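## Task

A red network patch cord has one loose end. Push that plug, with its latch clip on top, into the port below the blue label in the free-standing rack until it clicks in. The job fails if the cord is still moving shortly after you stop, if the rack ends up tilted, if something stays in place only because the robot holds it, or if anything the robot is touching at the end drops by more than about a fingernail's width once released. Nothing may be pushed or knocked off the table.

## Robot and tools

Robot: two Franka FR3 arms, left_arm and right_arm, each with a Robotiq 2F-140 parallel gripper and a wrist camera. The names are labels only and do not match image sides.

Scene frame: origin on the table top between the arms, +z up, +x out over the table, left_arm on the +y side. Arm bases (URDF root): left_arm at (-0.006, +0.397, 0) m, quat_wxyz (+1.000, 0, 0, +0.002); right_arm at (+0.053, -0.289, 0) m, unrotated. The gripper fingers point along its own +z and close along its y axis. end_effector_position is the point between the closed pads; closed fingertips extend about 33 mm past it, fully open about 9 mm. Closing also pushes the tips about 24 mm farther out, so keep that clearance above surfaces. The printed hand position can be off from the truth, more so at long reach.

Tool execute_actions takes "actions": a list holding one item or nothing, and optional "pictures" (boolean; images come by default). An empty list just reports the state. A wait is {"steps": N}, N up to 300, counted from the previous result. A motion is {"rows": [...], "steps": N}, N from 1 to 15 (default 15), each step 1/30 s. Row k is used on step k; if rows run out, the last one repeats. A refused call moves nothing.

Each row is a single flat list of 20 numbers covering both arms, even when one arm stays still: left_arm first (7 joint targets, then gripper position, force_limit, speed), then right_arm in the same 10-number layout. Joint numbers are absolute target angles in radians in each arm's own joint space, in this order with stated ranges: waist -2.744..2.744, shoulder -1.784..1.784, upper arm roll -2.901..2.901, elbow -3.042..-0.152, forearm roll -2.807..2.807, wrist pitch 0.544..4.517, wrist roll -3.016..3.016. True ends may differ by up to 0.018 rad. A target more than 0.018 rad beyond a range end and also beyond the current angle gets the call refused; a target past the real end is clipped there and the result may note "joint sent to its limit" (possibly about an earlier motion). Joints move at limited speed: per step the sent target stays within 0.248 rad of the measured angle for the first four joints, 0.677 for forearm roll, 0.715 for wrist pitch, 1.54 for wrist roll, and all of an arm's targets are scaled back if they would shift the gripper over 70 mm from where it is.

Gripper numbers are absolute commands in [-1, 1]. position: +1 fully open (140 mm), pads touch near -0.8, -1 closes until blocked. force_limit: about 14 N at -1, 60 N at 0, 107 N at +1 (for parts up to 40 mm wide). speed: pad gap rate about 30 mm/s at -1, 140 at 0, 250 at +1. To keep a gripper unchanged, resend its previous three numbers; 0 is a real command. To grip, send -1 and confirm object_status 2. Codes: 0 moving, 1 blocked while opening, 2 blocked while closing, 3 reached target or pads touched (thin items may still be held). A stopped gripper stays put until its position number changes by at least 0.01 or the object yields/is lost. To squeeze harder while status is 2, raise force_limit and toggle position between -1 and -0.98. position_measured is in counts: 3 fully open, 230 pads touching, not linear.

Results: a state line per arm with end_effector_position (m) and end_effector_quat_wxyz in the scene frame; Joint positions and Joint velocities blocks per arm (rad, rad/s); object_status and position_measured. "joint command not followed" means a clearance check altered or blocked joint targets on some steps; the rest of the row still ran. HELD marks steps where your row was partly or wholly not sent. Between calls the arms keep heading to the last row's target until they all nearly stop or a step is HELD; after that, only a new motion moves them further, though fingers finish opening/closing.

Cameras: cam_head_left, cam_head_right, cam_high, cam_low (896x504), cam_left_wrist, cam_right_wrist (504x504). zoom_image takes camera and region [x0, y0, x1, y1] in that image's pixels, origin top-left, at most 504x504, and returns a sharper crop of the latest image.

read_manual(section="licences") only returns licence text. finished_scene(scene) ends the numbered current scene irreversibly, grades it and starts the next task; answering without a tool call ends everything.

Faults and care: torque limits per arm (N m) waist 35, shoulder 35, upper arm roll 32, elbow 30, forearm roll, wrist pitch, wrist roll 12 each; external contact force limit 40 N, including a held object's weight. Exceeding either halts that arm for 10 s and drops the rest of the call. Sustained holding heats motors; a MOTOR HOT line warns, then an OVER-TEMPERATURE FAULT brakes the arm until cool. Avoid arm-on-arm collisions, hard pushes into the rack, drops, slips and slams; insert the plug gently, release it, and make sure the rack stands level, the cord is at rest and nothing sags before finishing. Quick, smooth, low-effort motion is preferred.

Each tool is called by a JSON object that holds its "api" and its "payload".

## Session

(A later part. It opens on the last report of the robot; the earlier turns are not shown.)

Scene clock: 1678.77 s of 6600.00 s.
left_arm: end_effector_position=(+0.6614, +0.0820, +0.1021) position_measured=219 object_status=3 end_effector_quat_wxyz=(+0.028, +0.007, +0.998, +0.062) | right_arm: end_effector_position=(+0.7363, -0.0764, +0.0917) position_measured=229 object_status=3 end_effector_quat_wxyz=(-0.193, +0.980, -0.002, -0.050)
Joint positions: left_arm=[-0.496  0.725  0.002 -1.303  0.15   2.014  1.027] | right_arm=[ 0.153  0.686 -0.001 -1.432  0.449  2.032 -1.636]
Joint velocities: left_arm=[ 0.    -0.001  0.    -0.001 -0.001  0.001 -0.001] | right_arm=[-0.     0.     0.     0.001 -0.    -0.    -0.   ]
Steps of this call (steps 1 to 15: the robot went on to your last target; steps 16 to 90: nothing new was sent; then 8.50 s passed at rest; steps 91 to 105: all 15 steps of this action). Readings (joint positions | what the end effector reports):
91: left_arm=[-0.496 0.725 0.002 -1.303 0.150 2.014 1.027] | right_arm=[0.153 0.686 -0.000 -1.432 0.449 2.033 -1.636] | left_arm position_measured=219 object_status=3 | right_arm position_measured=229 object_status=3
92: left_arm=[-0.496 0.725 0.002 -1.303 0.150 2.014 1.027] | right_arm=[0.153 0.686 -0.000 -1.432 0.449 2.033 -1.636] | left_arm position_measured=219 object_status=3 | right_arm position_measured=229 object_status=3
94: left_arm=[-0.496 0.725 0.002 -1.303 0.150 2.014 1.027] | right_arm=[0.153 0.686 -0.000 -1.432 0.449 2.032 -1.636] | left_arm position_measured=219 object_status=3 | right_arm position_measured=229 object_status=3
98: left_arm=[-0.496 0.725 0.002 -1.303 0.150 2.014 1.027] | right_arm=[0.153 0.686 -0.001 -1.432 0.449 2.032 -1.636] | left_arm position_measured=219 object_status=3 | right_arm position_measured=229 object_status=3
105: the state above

{"api": "execute_actions", "payload": {"actions": [{"rows": [[-0.4856,0.7163,0.0128,-1.2872,0.1593,2.063,1.03,-0.72,-0.5,-0.8,0.1587,0.6933,0.0035,-1.4448,0.45,1.994,-1.64,-0.8,0,0],[-0.4878,0.718,0.0107,-1.2903,0.1575,2.053,1.03,-0.72,-0.5,-0.8,0.1575,0.6919,0.0028,-1.4423,0.45,2.002,-1.64,-0.8,0,0],[-0.49,0.7198,0.0085,-1.2935,0.1556,2.043,1.03,-0.72,-0.5,-0.8,0.1564,0.6904,0.0021,-1.4397,0.45,2.01,-1.64,-0.8,0,0],[-0.4921,0.7215,0.0063,-1.2967,0.1537,2.033,1.03,-0.72,-0.5,-0.8,0.1553,0.6889,0.0014,-1.4371,0.45,2.018,-1.64,-0.8,0,0],[-0.4943,0.7233,0.0042,-1.2998,0.1519,2.023,1.03,-0.72,-0.5,-0.8,0.1541,0.6875,0.0007,-1.4346,0.45,2.026,-1.64,-0.8,0,0],[-0.4965,0.725,0.002,-1.303,0.15,2.013,1.03,-0.72,-0.5,-0.8,0.153,0.686,0,-1.432,0.45,2.034,-1.64,-0.8,0,0],[-0.4965,0.725,0.002,-1.303,0.15,2.013,1.03,-0.55,-0.5,-0.8,0.153,0.686,0,-1.432,0.45,2.034,-1.64,-0.8,0,0]], "steps": 15}]}}

{"api": "zoom_image", "payload": {"camera": "cam_left_wrist", "region": [215, 250, 295, 330]}}

{"api": "zoom_image", "payload": {"camera": "cam_head_right", "region": [470, 195, 580, 235]}}

Scene clock: 1687.47 s of 6600.00 s.
left_arm: end_effector_position=(+0.6608, +0.0821, +0.1020) position_measured=199 object_status=0 end_effector_quat_wxyz=(+0.027, +0.007, +0.998, +0.063) | right_arm: end_effector_position=(+0.7368, -0.0764, +0.0918) position_measured=229 object_status=3 end_effector_quat_wxyz=(-0.193, +0.980, -0.002, -0.050)
Joint positions: left_arm=[-0.497  0.725  0.002 -1.303  0.15   2.012  1.027] | right_arm=[ 0.153  0.686 -0.001 -1.432  0.449  2.034 -1.636]
Joint velocities: left_arm=[ 0.001  0.001  0.    -0.001  0.001 -0.001 -0.001] | right_arm=[ 0.    -0.002  0.001 -0.001 -0.001  0.    -0.001]
Steps of this call (steps 1 to 15: the robot went on to your last target; steps 16 to 90: nothing new was sent; then 5.20 s passed at rest; steps 91 to 105: all 15 steps of this action). Readings (joint positions | what the end effector reports):
91: left_arm=[-0.496 0.725 0.002 -1.303 0.150 2.014 1.027] | right_arm=[0.153 0.686 -0.001 -1.432 0.449 2.032 -1.636] | left_arm position_measured=219 object_status=3 | right_arm position_measured=229 object_status=3
92: left_arm=[-0.496 0.725 0.002 -1.303 0.150 2.014 1.027] | right_arm=[0.153 0.686 -0.001 -1.432 0.449 2.032 -1.636] | left_arm position_measured=219 object_status=3 | right_arm position_measured=229 object_status=3
94: left_arm=[-0.497 0.725 0.002 -1.303 0.150 2.013 1.027] | right_arm=[0.153 0.686 -0.001 -1.432 0.449 2.033 -1.636] | left_arm position_measured=219 object_status=3 | right_arm position_measured=229 object_status=3
98: left_arm=[-0.497 0.725 0.002 -1.303 0.150 2.012 1.027] | right_arm=[0.153 0.686 -0.001 -1.432 0.449 2.034 -1.636] | left_arm position_measured=217 object_status=0 | right_arm position_measured=229 object_status=3
105: the state above

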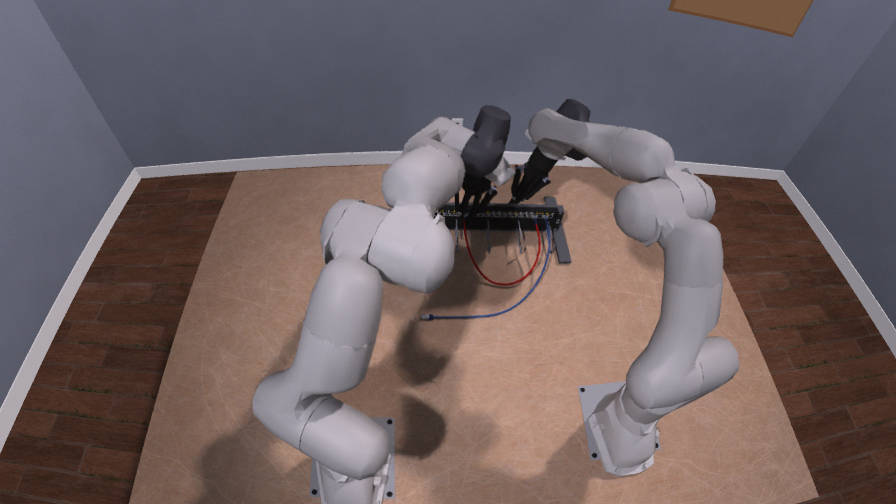

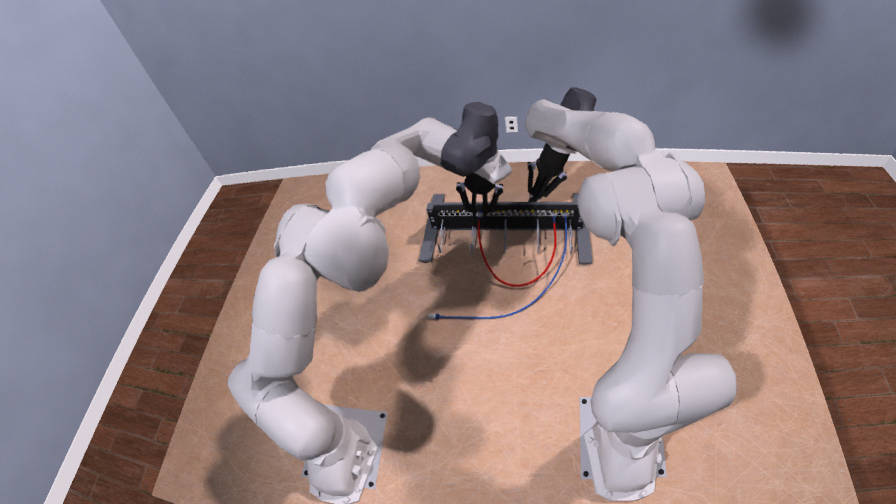

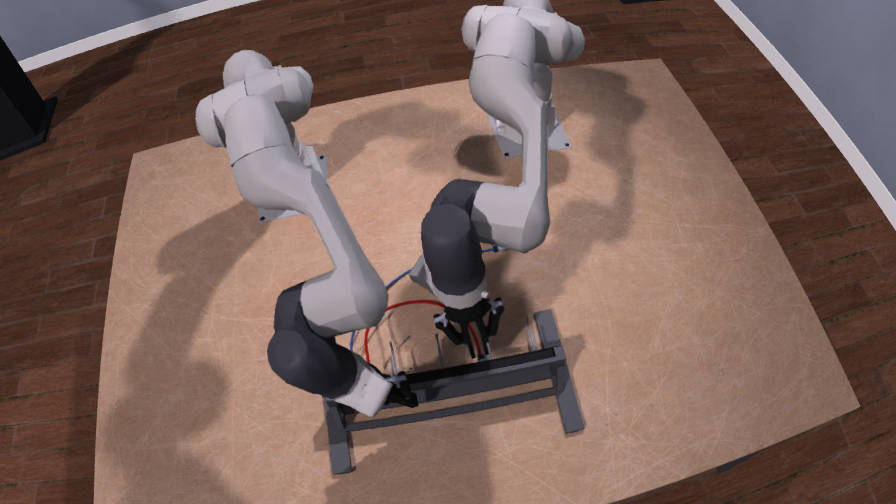

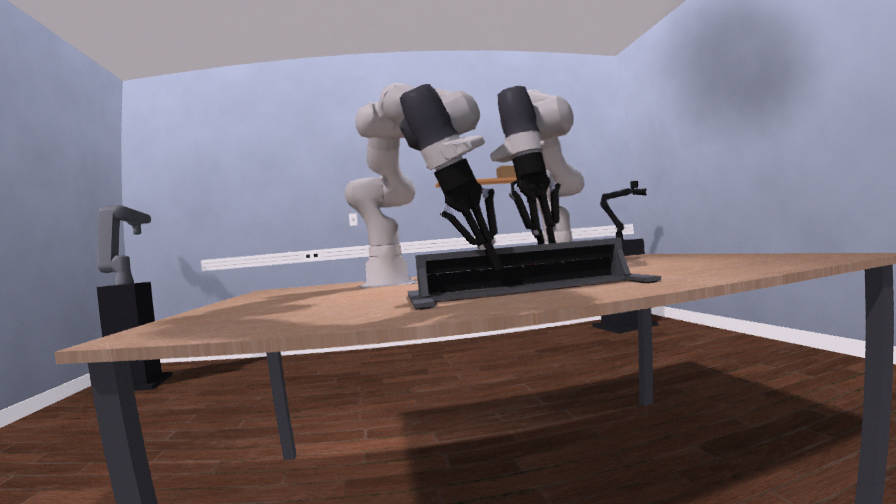

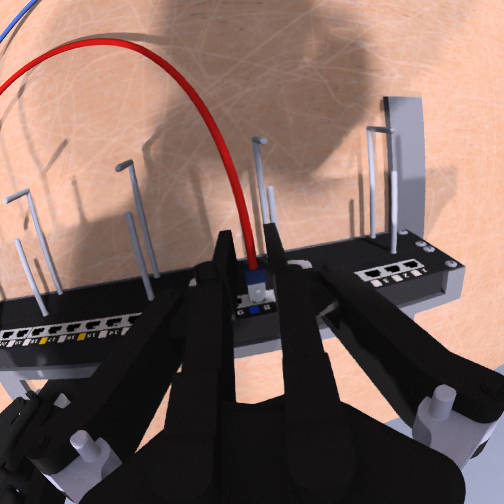

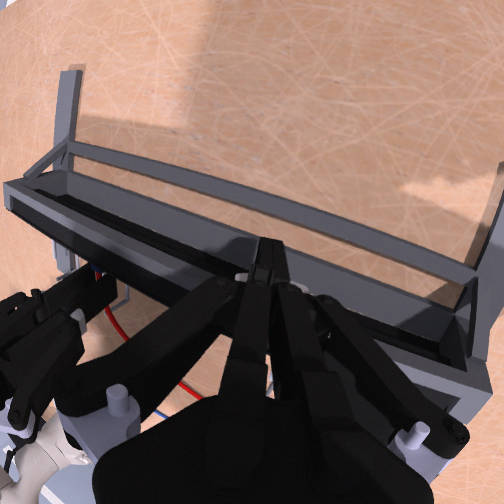

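Region (215, 250, 295, 330) of cam_left_wrist's 504x504 image, scaled by 6.300, with more detail than that image has.

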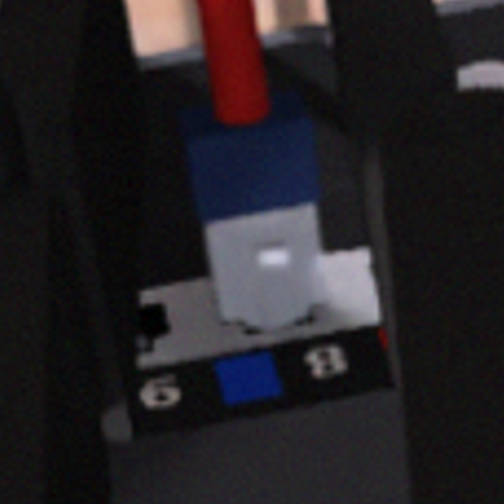

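Region (470, 195, 580, 235) of cam_head_right's 896x504 image, scaled by 4.582, with more detail than that image has; it fills the top 183 rows of this view, and the rest is white.

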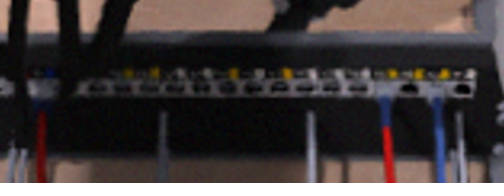

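{"api": "execute_actions", "payload": {"actions": [{"rows": [[-0.4965,0.725,0.002,-1.303,0.15,2.009,1.03,-1,-0.3,-0.7,0.153,0.686,0,-1.432,0.45,2.04,-1.64,-0.8,0,0]], "steps": 15}], "pictures": false}}

{"api": "execute_actions", "payload": {"actions": [{"steps": 8}], "pictures": false}}

Scene clock: 1692.70 s of 6600.00 s.
left_arm: end_effector_position=(+0.6605, +0.0822, +0.1019) position_measured=226 object_status=0 end_effector_quat_wxyz=(+0.026, +0.007, +0.998, +0.063) | right_arm: end_effector_position=(+0.7380, -0.0766, +0.0919) position_measured=229 object_status=3 end_effector_quat_wxyz=(-0.193, +0.980, -0.002, -0.048)
Joint positions: left_arm=[-0.497  0.725  0.002 -1.303  0.15   2.011  1.027] | right_arm=[ 0.153  0.686 -0.001 -1.432  0.449  2.037 -1.636]
Joint velocities: left_arm=[ 0.001  0.    -0.    -0.001  0.001 -0.     0.001] | right_arm=[-0.001  0.001 -0.001  0.001  0.001  0.001 -0.001]
Steps of this call (steps 1 to 15: the robot went on to your last target; steps 16 to 90: nothing new was sent; then 1.73 s passed at rest; steps 91 to 105: all 15 steps of this action). Readings (joint positions | what the end effector reports):
91: left_arm=[-0.497 0.725 0.002 -1.303 0.150 2.012 1.027] | right_arm=[0.153 0.686 -0.001 -1.432 0.449 2.034 -1.636] | left_arm position_measured=199 object_status=0 | right_arm position_measured=229 object_status=3
92: left_arm=[-0.497 0.725 0.002 -1.303 0.150 2.012 1.027] | right_arm=[0.153 0.686 -0.001 -1.432 0.449 2.035 -1.636] | left_arm position_measured=202 object_status=0 | right_arm position_measured=229 object_status=3
94: left_arm=[-0.497 0.725 0.002 -1.303 0.150 2.012 1.027] | right_arm=[0.153 0.686 -0.001 -1.432 0.449 2.036 -1.636] | left_arm position_measured=208 object_status=0 | right_arm position_measured=229 object_status=3
98: left_arm=[-0.497 0.725 0.002 -1.303 0.150 2.011 1.027] | right_arm=[0.153 0.686 -0.001 -1.432 0.449 2.037 -1.636] | left_arm position_measured=222 object_status=0 | right_arm position_measured=229 object_status=3
105: the state above

Scene clock: 1692.97 s of 6600.00 s.
left_arm: end_effector_position=(+0.6605, +0.0822, +0.1019) position_measured=226 object_status=2 end_effector_quat_wxyz=(+0.026, +0.007, +0.998, +0.063) | right_arm: end_effector_position=(+0.7380, -0.0766, +0.0919) position_measured=229 object_status=3 end_effector_quat_wxyz=(-0.193, +0.980, -0.002, -0.048)
Joint positions: left_arm=[-0.497  0.725  0.002 -1.303  0.15   2.011  1.027] | right_arm=[ 0.153  0.686 -0.001 -1.432  0.449  2.038 -1.636]
Joint velocities: left_arm=[-0.002  0.001  0.     0.002  0.001 -0.001  0.   ] | right_arm=[-0.001 -0.001  0.    -0.    -0.    -0.001 -0.   ]
Steps of this call (steps 1 to 8: the robot went on to your last target). Readings (joint positions | what the end effector reports):
1: left_arm=[-0.497 0.725 0.002 -1.303 0.150 2.011 1.027] | right_arm=[0.153 0.686 -0.001 -1.432 0.449 2.037 -1.636] | left_arm position_measured=226 object_status=2 | right_arm position_measured=229 object_status=3
2: left_arm=[-0.497 0.725 0.002 -1.303 0.150 2.011 1.027] | right_arm=[0.153 0.686 -0.001 -1.432 0.449 2.038 -1.636] | left_arm position_measured=226 object_status=2 | right_arm position_measured=229 object_status=3
4: left_arm=[-0.497 0.725 0.002 -1.303 0.150 2.011 1.027] | right_arm=[0.153 0.686 -0.001 -1.432 0.449 2.038 -1.636] | left_arm position_measured=226 object_status=2 | right_arm position_measured=229 object_status=3
8: the state above

{"api": "execute_actions", "payload": {"actions": [{"rows": [[-0.4975,0.7258,0.001,-1.3044,0.1492,2.007,1.03,-1,-0.3,-0.7,0.153,0.686,0,-1.432,0.45,2.04,-1.64,-0.8,0,0],[-0.4985,0.7266,0.0001,-1.3057,0.1484,2.0026,1.03,-1,-0.3,-0.7,0.153,0.686,0,-1.432,0.45,2.04,-1.64,-0.8,0,0],[-0.4994,0.7273,-0.0008,-1.3071,0.1476,1.9984,1.03,-1,-0.3,-0.7,0.153,0.686,0,-1.432,0.45,2.04,-1.64,-0.8,0,0],[-0.5004,0.7281,-0.0018,-1.3084,0.1468,1.994,1.03,-1,-0.3,-0.7,0.153,0.686,0,-1.432,0.45,2.04,-1.64,-0.8,0,0]], "steps": 15}], "pictures": false}}

Scene clock: 1698.87 s of 6600.00 s.
left_arm: end_effector_position=(+0.6604, +0.0822, +0.1019) position_measured=226 object_status=2 end_effector_quat_wxyz=(+0.026, +0.007, +0.998, +0.063) | right_arm: end_effector_position=(+0.7381, -0.0766, +0.0919) position_measured=229 object_status=3 end_effector_quat_wxyz=(-0.193, +0.980, -0.002, -0.048)
Joint positions: left_arm=[-0.497  0.725  0.002 -1.303  0.15   2.011  1.027] | right_arm=[ 0.153  0.686 -0.001 -1.432  0.449  2.038 -1.636]
Joint velocities: left_arm=[-0.001  0.    -0.     0.    -0.    -0.001 -0.001] | right_arm=[-0.001 -0.     0.001  0.001 -0.    -0.001  0.003]
Steps of this call (steps 1 to 15: the robot went on to your last target; steps 16 to 90: nothing new was sent; then 2.40 s passed at rest; steps 91 to 105: all 15 steps of this action). Readings (joint positions | what the end effector reports):
91: left_arm=[-0.497 0.725 0.002 -1.303 0.150 2.011 1.027] | right_arm=[0.153 0.686 -0.001 -1.432 0.449 2.038 -1.636] | left_arm position_measured=226 object_status=2 | right_arm position_measured=229 object_status=3
92: left_arm=[-0.497 0.725 0.002 -1.303 0.150 2.011 1.027] | right_arm=[0.153 0.686 -0.001 -1.432 0.449 2.038 -1.636] | left_arm position_measured=226 object_status=2 | right_arm position_measured=229 object_status=3
94: left_arm=[-0.497 0.725 0.002 -1.303 0.150 2.011 1.027] | right_arm=[0.153 0.686 -0.001 -1.432 0.449 2.038 -1.636] | left_arm position_measured=226 object_status=2 | right_arm position_measured=229 object_status=3
98: left_arm=[-0.497 0.725 0.002 -1.303 0.150 2.011 1.027] | right_arm=[0.153 0.686 -0.001 -1.432 0.449 2.038 -1.636] | left_arm position_measured=226 object_status=2 | right_arm position_measured=229 object_status=3
105: the state above

{"api": "execute_actions", "payload": {"actions": [{"rows": [[-0.5013,0.7289,-0.0027,-1.3098,0.146,1.99,1.03,-1,-0.3,-0.7,0.153,0.686,0,-1.432,0.45,2.04,-1.64,-0.8,0,0],[-0.5018,0.7293,-0.0032,-1.3105,0.1456,1.988,1.03,-1,-0.3,-0.7,0.153,0.686,0,-1.432,0.45,2.04,-1.64,-0.8,0,0],[-0.5022,0.7297,-0.0036,-1.3112,0.1452,1.986,1.03,-1,-0.3,-0.7,0.153,0.686,0,-1.432,0.45,2.04,-1.64,-0.8,0,0],[-0.5027,0.7301,-0.0041,-1.3118,0.1448,1.9837,1.03,-1,-0.3,-0.7,0.153,0.686,0,-1.432,0.45,2.04,-1.64,-0.8,0,0],[-0.5032,0.7305,-0.0046,-1.3125,0.1444,1.9816,1.03,-1,-0.3,-0.7,0.153,0.686,0,-1.432,0.45,2.04,-1.64,-0.8,0,0],[-0.5037,0.7309,-0.005,-1.3132,0.144,1.9795,1.03,-1,-0.3,-0.7,0.153,0.686,0,-1.432,0.45,2.04,-1.64,-0.8,0,0],[-0.5041,0.7312,-0.0055,-1.3139,0.1436,1.9774,1.03,-1,-0.3,-0.7,0.153,0.686,0,-1.432,0.45,2.04,-1.64,-0.8,0,0]], "steps": 15}], "pictures": false}}

Scene clock: 1708.47 s of 6600.00 s.
left_arm: end_effector_position=(+0.6601, +0.0822, +0.1017) position_measured=226 object_status=2 end_effector_quat_wxyz=(+0.026, +0.007, +0.998, +0.063) | right_arm: end_effector_position=(+0.7381, -0.0766, +0.0919) position_measured=229 object_status=3 end_effector_quat_wxyz=(-0.193, +0.980, -0.002, -0.048)
Joint positions: left_arm=[-0.497  0.725  0.002 -1.303  0.15   2.011  1.027] | right_arm=[ 0.153  0.686 -0.001 -1.432  0.449  2.038 -1.636]
Joint velocities: left_arm=[ 0.001 -0.001  0.001  0.    -0.001  0.001  0.001] | right_arm=[ 0.    -0.    -0.     0.001  0.001  0.    -0.   ]
Steps of this call (steps 1 to 15: the robot went on to your last target; steps 16 to 90: nothing new was sent; then 6.10 s passed at rest; steps 91 to 105: all 15 steps of this action). Readings (joint positions | what the end effector reports):
91: left_arm=[-0.497 0.725 0.002 -1.303 0.150 2.011 1.027] | right_arm=[0.153 0.686 -0.001 -1.432 0.449 2.038 -1.636] | left_arm position_measured=226 object_status=2 | right_arm position_measured=229 object_status=3
92: left_arm=[-0.497 0.725 0.002 -1.303 0.150 2.011 1.027] | right_arm=[0.153 0.686 -0.001 -1.432 0.449 2.038 -1.636] | left_arm position_measured=226 object_status=2 | right_arm position_measured=229 object_status=3
94: left_arm=[-0.497 0.725 0.002 -1.303 0.150 2.011 1.027] | right_arm=[0.153 0.686 -0.001 -1.432 0.449 2.038 -1.636] | left_arm position_measured=226 object_status=2 | right_arm position_measured=229 object_status=3
98: left_arm=[-0.497 0.725 0.002 -1.303 0.150 2.011 1.027] | right_arm=[0.153 0.686 -0.001 -1.432 0.449 2.038 -1.636] | left_arm position_measured=226 object_status=2 | right_arm position_measured=229 object_status=3
105: the state above

{"api": "execute_actions", "payload": {"actions": [{"rows": [[-0.5016,0.7291,-0.003,-1.3103,0.1457,1.9886,1.03,-1,-0.3,-0.7,0.153,0.686,0,-1.432,0.45,2.046,-1.64,-0.8,0,0],[-0.4991,0.7271,-0.0005,-1.3066,0.148,2.0,1.03,-1,-0.3,-0.7,0.153,0.686,0,-1.432,0.45,2.052,-1.64,-0.8,0,0],[-0.4966,0.725,0.002,-1.303,0.15,2.011,1.03,-1,-0.3,-0.7,0.153,0.684,0,-1.43,0.45,2.056,-1.64,-0.8,0,0],[-0.4966,0.725,0.002,-1.303,0.15,2.011,1.03,-1,-0.3,-0.7,0.152,0.68,0,-1.428,0.45,2.058,-1.64,-0.8,0,0],[-0.4966,0.725,0.002,-1.303,0.15,2.011,1.03,-0.55,-0.3,-0.6,0.15,0.674,0,-1.426,0.45,2.058,-1.64,-0.8,0,0],[-0.4966,0.725,0.002,-1.303,0.15,2.011,1.03,-0.55,-0.3,-0.6,0.148,0.667,0,-1.424,0.45,2.058,-1.64,-0.8,0,0],[-0.4966,0.725,0.002,-1.303,0.15,2.011,1.03,-0.55,-0.3,-0.6,0.146,0.659,0,-1.422,0.45,2.056,-1.64,-0.8,0,0],[-0.4966,0.725,0.002,-1.303,0.15,2.011,1.03,-0.55,-0.3,-0.6,0.143,0.65,0,-1.42,0.45,2.054,-1.64,-0.8,0,0],[-0.4966,0.725,0.002,-1.303,0.15,2.011,1.03,-0.55,-0.3,-0.6,0.14,0.64,0,-1.42,0.45,2.052,-1.64,-0.8,0,0],[-0.4966,0.725,0.002,-1.303,0.15,2.011,1.03,-0.55,-0.3,-0.6,0.136,0.63,0,-1.42,0.45,2.05,-1.64,-0.8,0,0],[-0.4966,0.725,0.002,-1.303,0.15,2.011,1.03,-0.55,-0.3,-0.6,0.132,0.62,0,-1.42,0.45,2.05,-1.64,-0.8,0,0],[-0.4966,0.725,0.002,-1.303,0.15,2.008,1.03,-0.55,-0.3,-0.6,0.128,0.61,0,-1.42,0.45,2.05,-1.64,-0.8,0,0],[-0.4966,0.725,0.002,-1.303,0.15,2.004,1.03,-0.55,-0.3,-0.6,0.124,0.60,0,-1.42,0.45,2.05,-1.64,-0.8,0,0],[-0.4966,0.724,0.002,-1.303,0.15,1.999,1.03,-0.55,-0.3,-0.6,0.121,0.592,0,-1.42,0.45,2.05,-1.64,-0.8,0,0],[-0.4966,0.722,0.002,-1.302,0.15,1.993,1.03,-0.55,-0.3,-0.6,0.118,0.585,0,-1.42,0.45,2.05,-1.64,-0.8,0,0]], "steps": 15}], "pictures": false}}

{"api": "execute_actions", "payload": {"actions": [{"rows": [[-0.4966,0.718,0.002,-1.301,0.15,1.987,1.03,-0.55,-0.3,-0.6,0.116,0.58,0,-1.42,0.45,2.05,-1.64,-0.8,0,0],[-0.4966,0.713,0.002,-1.30,0.15,1.981,1.03,-0.55,-0.3,-0.6,0.116,0.58,0,-1.42,0.45,2.05,-1.64,-0.8,0,0],[-0.4966,0.707,0.002,-1.299,0.15,1.975,1.03,-0.55,-0.3,-0.6,0.116,0.58,0,-1.42,0.45,2.05,-1.64,-0.8,0,0],[-0.4966,0.701,0.002,-1.298,0.15,1.969,1.03,-0.55,-0.3,-0.6,0.116,0.58,0,-1.42,0.45,2.05,-1.64,-0.8,0,0],[-0.4966,0.695,0.002,-1.297,0.15,1.963,1.03,-0.55,-0.3,-0.6,0.116,0.58,0,-1.42,0.45,2.05,-1.64,-0.8,0,0],[-0.4966,0.689,0.002,-1.296,0.15,1.957,1.03,-0.55,-0.3,-0.6,0.116,0.58,0,-1.42,0.45,2.05,-1.64,-0.8,0,0],[-0.4966,0.683,0.002,-1.295,0.15,1.951,1.03,-0.55,-0.3,-0.6,0.116,0.58,0,-1.42,0.45,2.05,-1.64,-0.8,0,0],[-0.4966,0.677,0.002,-1.295,0.15,1.946,1.03,-0.55,-0.3,-0.6,0.116,0.58,0,-1.42,0.45,2.05,-1.64,-0.8,0,0],[-0.4966,0.671,0.002,-1.295,0.15,1.942,1.03,-0.55,-0.3,-0.6,0.116,0.58,0,-1.42,0.45,2.05,-1.64,-0.8,0,0],[-0.4966,0.665,0.002,-1.295,0.15,1.939,1.03,-0.55,-0.3,-0.6,0.116,0.58,0,-1.42,0.45,2.05,-1.64,-0.8,0,0],[-0.4966,0.659,0.002,-1.295,0.15,1.937,1.03,-0.55,-0.3,-0.6,0.116,0.58,0,-1.42,0.45,2.05,-1.64,-0.8,0,0],[-0.4966,0.654,0.002,-1.295,0.15,1.936,1.03,-0.55,-0.3,-0.6,0.116,0.58,0,-1.42,0.45,2.05,-1.64,-0.8,0,0],[-0.4966,0.65,0.002,-1.295,0.15,1.935,1.03,-0.55,-0.3,-0.6,0.116,0.58,0,-1.42,0.45,2.05,-1.64,-0.8,0,0]], "steps": 15}], "pictures": false}}

{"api": "execute_actions", "payload": {"actions": [{"steps": 60}]}}

Scene clock: 1730.93 s of 6600.00 s.
left_arm: end_effector_position=(+0.6590, +0.0829, +0.1015) position_measured=199 object_status=0 end_effector_quat_wxyz=(+0.024, +0.007, +0.998, +0.064) | right_arm: end_effector_position=(+0.7677, -0.0923, +0.1557) position_measured=229 object_status=3 end_effector_quat_wxyz=(-0.199, +0.980, -0.007, +0.004)
Joint positions: left_arm=[-0.497  0.725  0.002 -1.303  0.15   2.007  1.027] | right_arm=[ 0.127  0.605 -0.    -1.423  0.449  2.049 -1.636]
Joint velocities: left_arm=[-0.    -0.006 -0.001  0.     0.    -0.07   0.001] | right_arm=[-0.114 -0.297 -0.001  0.035 -0.001  0.001 -0.001]
Steps of this call (steps 1 to 15: the robot went on to your last target; steps 16 to 90: nothing new was sent; then 18.97 s passed at rest; steps 91 to 105: all 15 steps of this action). Readings (joint positions | what the end effector reports):
91: left_arm=[-0.497 0.725 0.002 -1.303 0.150 2.011 1.027] | right_arm=[0.153 0.686 -0.001 -1.432 0.449 2.039 -1.636] | left_arm position_measured=226 object_status=2 | right_arm position_measured=229 object_status=3
92: left_arm=[-0.497 0.725 0.002 -1.303 0.150 2.011 1.027] | right_arm=[0.153 0.686 -0.001 -1.432 0.449 2.041 -1.636] | left_arm position_measured=226 object_status=2 | right_arm position_measured=229 object_status=3
94: left_arm=[-0.497 0.725 0.002 -1.303 0.150 2.011 1.027] | right_arm=[0.153 0.686 -0.001 -1.432 0.449 2.045 -1.636] | left_arm position_measured=226 object_status=2 | right_arm position_measured=229 object_status=3
98: left_arm=[-0.497 0.725 0.002 -1.303 0.150 2.011 1.027] | right_arm=[0.150 0.673 -0.001 -1.429 0.449 2.049 -1.636] | left_arm position_measured=214 object_status=0 | right_arm position_measured=229 object_status=3
105: the state above

Scene clock: 1731.43 s of 6600.00 s.
left_arm: end_effector_position=(+0.6591, +0.0849, +0.1537) position_measured=199 object_status=3 end_effector_quat_wxyz=(+0.035, +0.002, +0.998, +0.061) | right_arm: end_effector_position=(+0.7761, -0.0992, +0.1776) position_measured=229 object_status=3 end_effector_quat_wxyz=(-0.201, +0.979, -0.009, +0.021)
Joint positions: left_arm=[-0.497  0.653  0.002 -1.295  0.15   1.947  1.027] | right_arm=[ 0.116  0.578 -0.    -1.418  0.449  2.05  -1.636]
Joint velocities: left_arm=[ 0.001 -0.098 -0.     0.019  0.001 -0.051  0.001] | right_arm=[ 0.001 -0.002 -0.001  0.     0.001 -0.002  0.   ]
Steps of this call (steps 1 to 15: all 15 steps of this action). Readings (joint positions | what the end effector reports):
1: left_arm=[-0.497 0.725 0.002 -1.303 0.150 2.003 1.027] | right_arm=[0.123 0.596 -0.000 -1.422 0.449 2.049 -1.636] | left_arm position_measured=199 object_status=0 | right_arm position_measured=229 object_status=3
2: left_arm=[-0.497 0.723 0.002 -1.303 0.150 2.000 1.027] | right_arm=[0.120 0.588 -0.000 -1.420 0.449 2.049 -1.636] | left_arm position_measured=199 object_status=0 | right_arm position_measured=229 object_status=3
4: left_arm=[-0.497 0.717 0.002 -1.303 0.150 1.991 1.027] | right_arm=[0.117 0.578 -0.000 -1.418 0.449 2.050 -1.636] | left_arm position_measured=199 object_status=3 | right_arm position_measured=229 object_status=3
8: left_arm=[-0.497 0.694 0.002 -1.299 0.150 1.971 1.027] | right_arm=[0.116 0.576 -0.000 -1.418 0.449 2.050 -1.636] | left_arm position_measured=199 object_status=3 | right_arm position_measured=229 object_status=3
15: the state above

Scene clock: 1733.43 s of 6600.00 s.
left_arm: end_effector_position=(+0.6573, +0.0862, +0.1563) position_measured=199 object_status=3 end_effector_quat_wxyz=(+0.032, +0.001, +0.998, +0.062) | right_arm: end_effector_position=(+0.7761, -0.0992, +0.1776) position_measured=229 object_status=3 end_effector_quat_wxyz=(-0.201, +0.979, -0.009, +0.021)
Joint positions: left_arm=[-0.497  0.648  0.002 -1.294  0.15   1.937  1.027] | right_arm=[ 0.116  0.578 -0.    -1.418  0.449  2.05  -1.636]
Joint velocities: left_arm=[-0.001 -0.001 -0.001  0.     0.     0.    -0.   ] | right_arm=[ 0.    -0.001  0.     0.    -0.    -0.    -0.001]
Steps of this call (steps 1 to 15: the robot went on to your last target; steps 16 to 60: nothing new was sent). Readings (joint positions | what the end effector reports):
1: left_arm=[-0.497 0.650 0.002 -1.294 0.150 1.946 1.027] | right_arm=[0.116 0.578 -0.000 -1.418 0.449 2.050 -1.636] | left_arm position_measured=199 object_status=3 | right_arm position_measured=229 object_status=3
2: left_arm=[-0.497 0.648 0.002 -1.294 0.150 1.944 1.027] | right_arm=[0.116 0.578 -0.000 -1.418 0.449 2.050 -1.636] | left_arm position_measured=199 object_status=3 | right_arm position_measured=229 object_status=3
4: left_arm=[-0.497 0.648 0.002 -1.294 0.150 1.942 1.027] | right_arm=[0.116 0.578 -0.000 -1.418 0.449 2.050 -1.636] | left_arm position_measured=199 object_status=3 | right_arm position_measured=229 object_status=3
8: left_arm=[-0.497 0.648 0.002 -1.294 0.150 1.939 1.027] | right_arm=[0.116 0.578 -0.000 -1.418 0.449 2.050 -1.636] | left_arm position_measured=199 object_status=3 | right_arm position_measured=229 object_status=3
60: the state above
All arms were judged still, so your last target was given up. Only a new action makes them travel on or press farther. Fingers that are still opening or closing keep moving.

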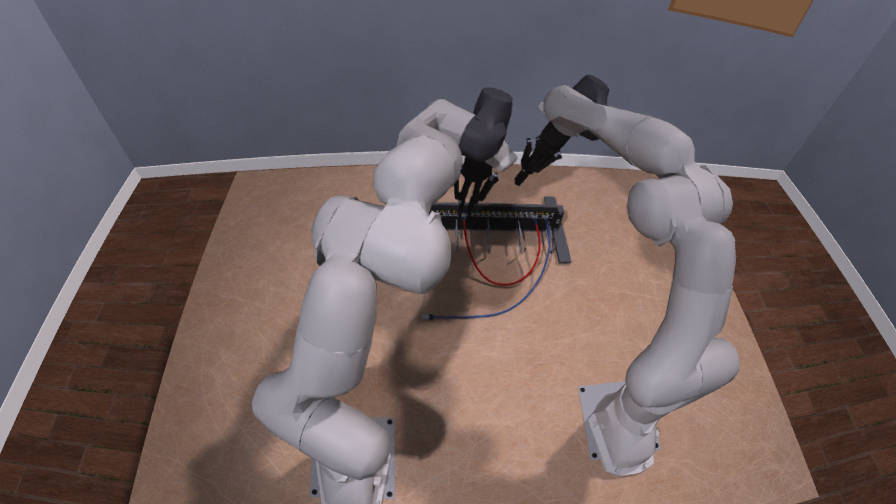

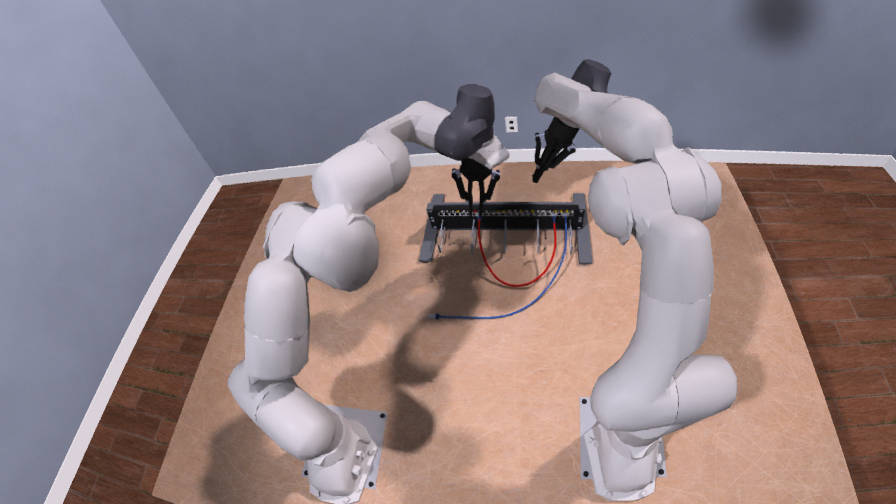

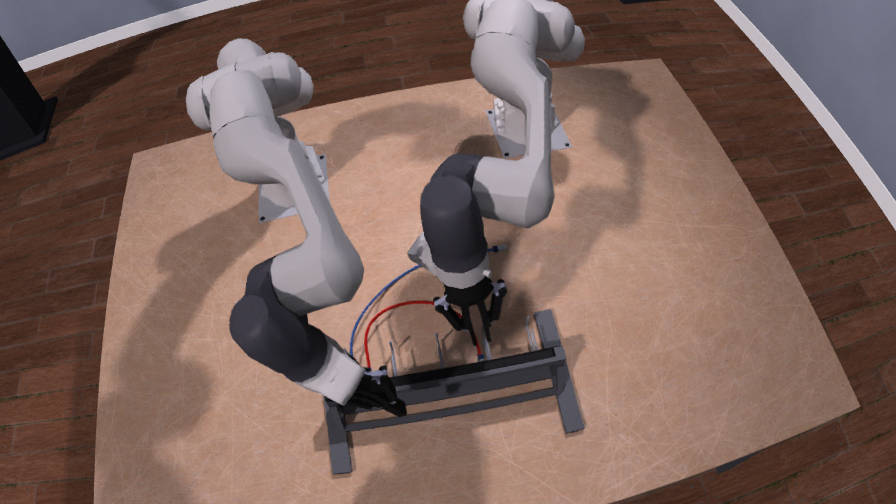

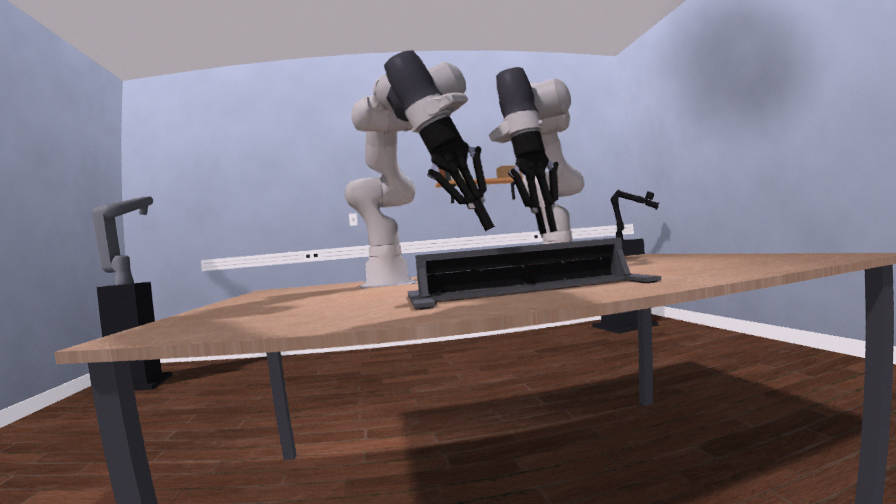

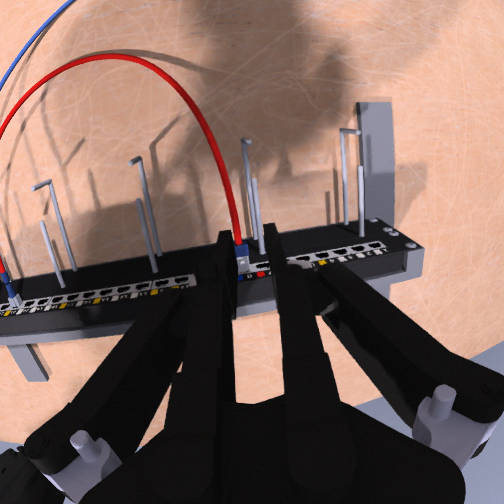

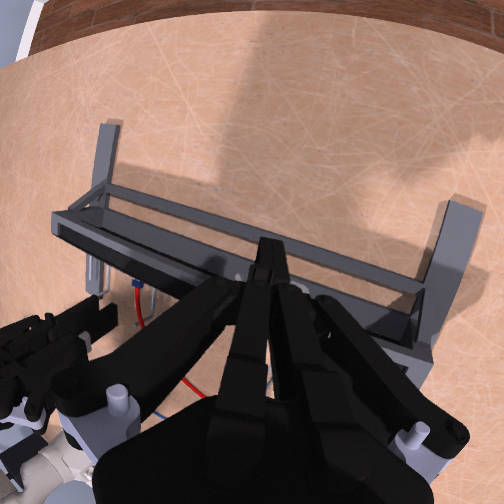

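{"api": "execute_actions", "payload": {"actions": []}}

Scene clock: 1745.83 s of 6600.00 s.
left_arm: end_effector_position=(+0.6573, +0.0862, +0.1562) position_measured=199 object_status=3 end_effector_quat_wxyz=(+0.032, +0.001, +0.998, +0.062) | right_arm: end_effector_position=(+0.7761, -0.0992, +0.1776) position_measured=229 object_status=3 end_effector_quat_wxyz=(-0.201, +0.979, -0.009, +0.021)
Joint positions: left_arm=[-0.497  0.648  0.002 -1.294  0.15   1.937  1.027] | right_arm=[ 0.116  0.578 -0.    -1.418  0.449  2.05  -1.636]
Joint velocities: left_arm=[ 0.     0.001  0.001 -0.     0.001 -0.001  0.001] | right_arm=[-0.001  0.001  0.001  0.001 -0.001 -0.001 -0.001]
Steps of this call (steps 1 to 90: nothing new was sent; then 9.40 s passed at rest). Readings (joint positions | what the end effector reports):
1: left_arm=[-0.497 0.648 0.002 -1.294 0.150 1.937 1.027] | right_arm=[0.116 0.578 -0.000 -1.418 0.449 2.050 -1.636] | left_arm position_measured=199 object_status=3 | right_arm position_measured=229 object_status=3
2: left_arm=[-0.497 0.648 0.002 -1.294 0.150 1.937 1.027] | right_arm=[0.116 0.578 -0.000 -1.418 0.449 2.050 -1.636] | left_arm position_measured=199 object_status=3 | right_arm position_measured=229 object_status=3
4: left_arm=[-0.497 0.648 0.002 -1.294 0.150 1.937 1.027] | right_arm=[0.116 0.578 -0.000 -1.418 0.449 2.050 -1.636] | left_arm position_measured=199 object_status=3 | right_arm position_measured=229 object_status=3
8: left_arm=[-0.497 0.648 0.002 -1.294 0.150 1.937 1.027] | right_arm=[0.116 0.578 -0.000 -1.418 0.449 2.050 -1.636] | left_arm position_measured=199 object_status=3 | right_arm position_measured=229 object_status=3
90: the state above

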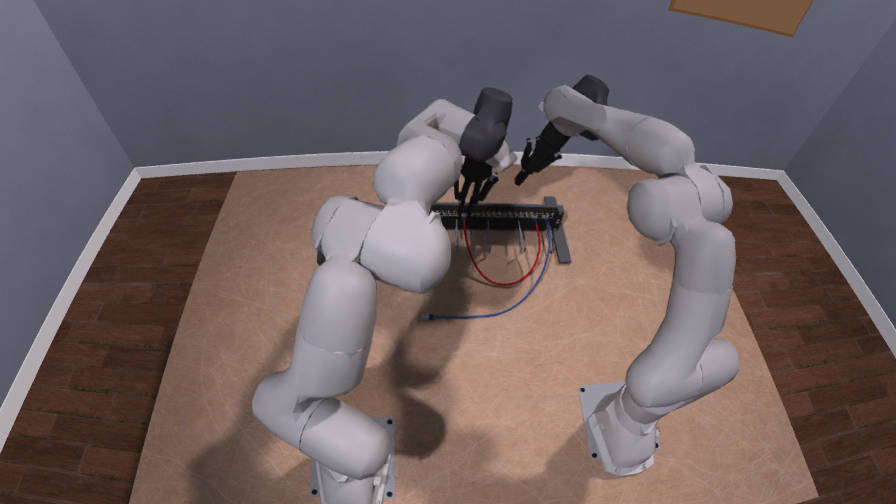

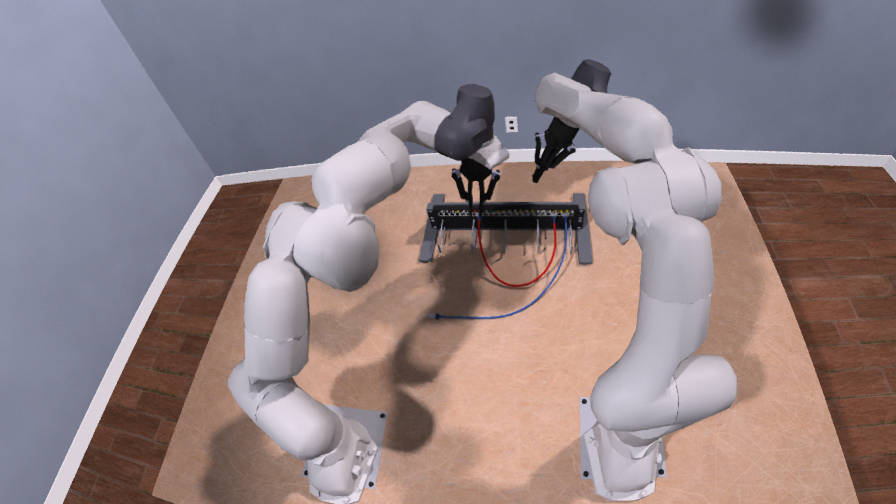

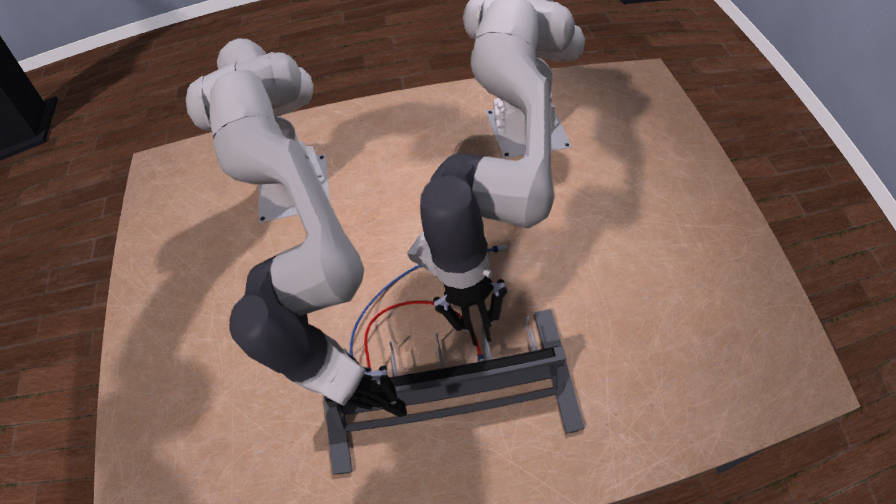

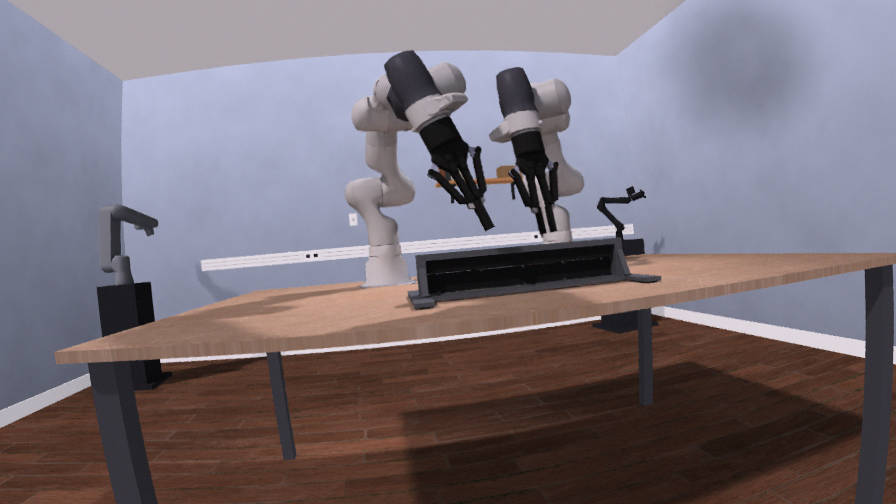

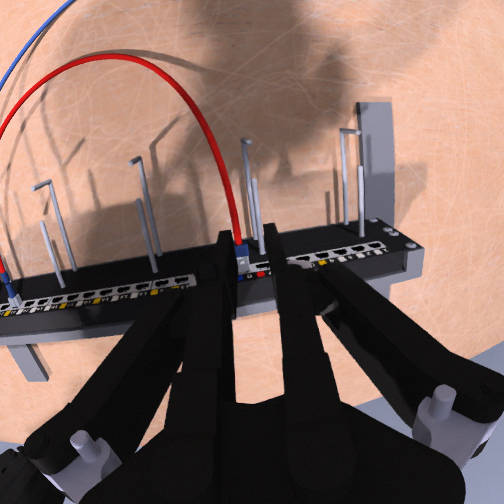

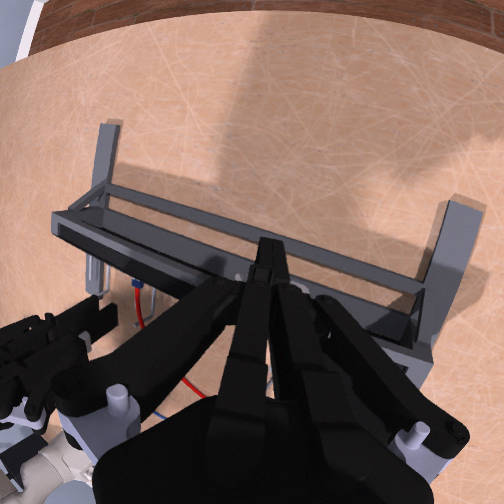

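{"api": "finished_scene", "payload": {"scene": 1}}

The scene is finished: the task was done.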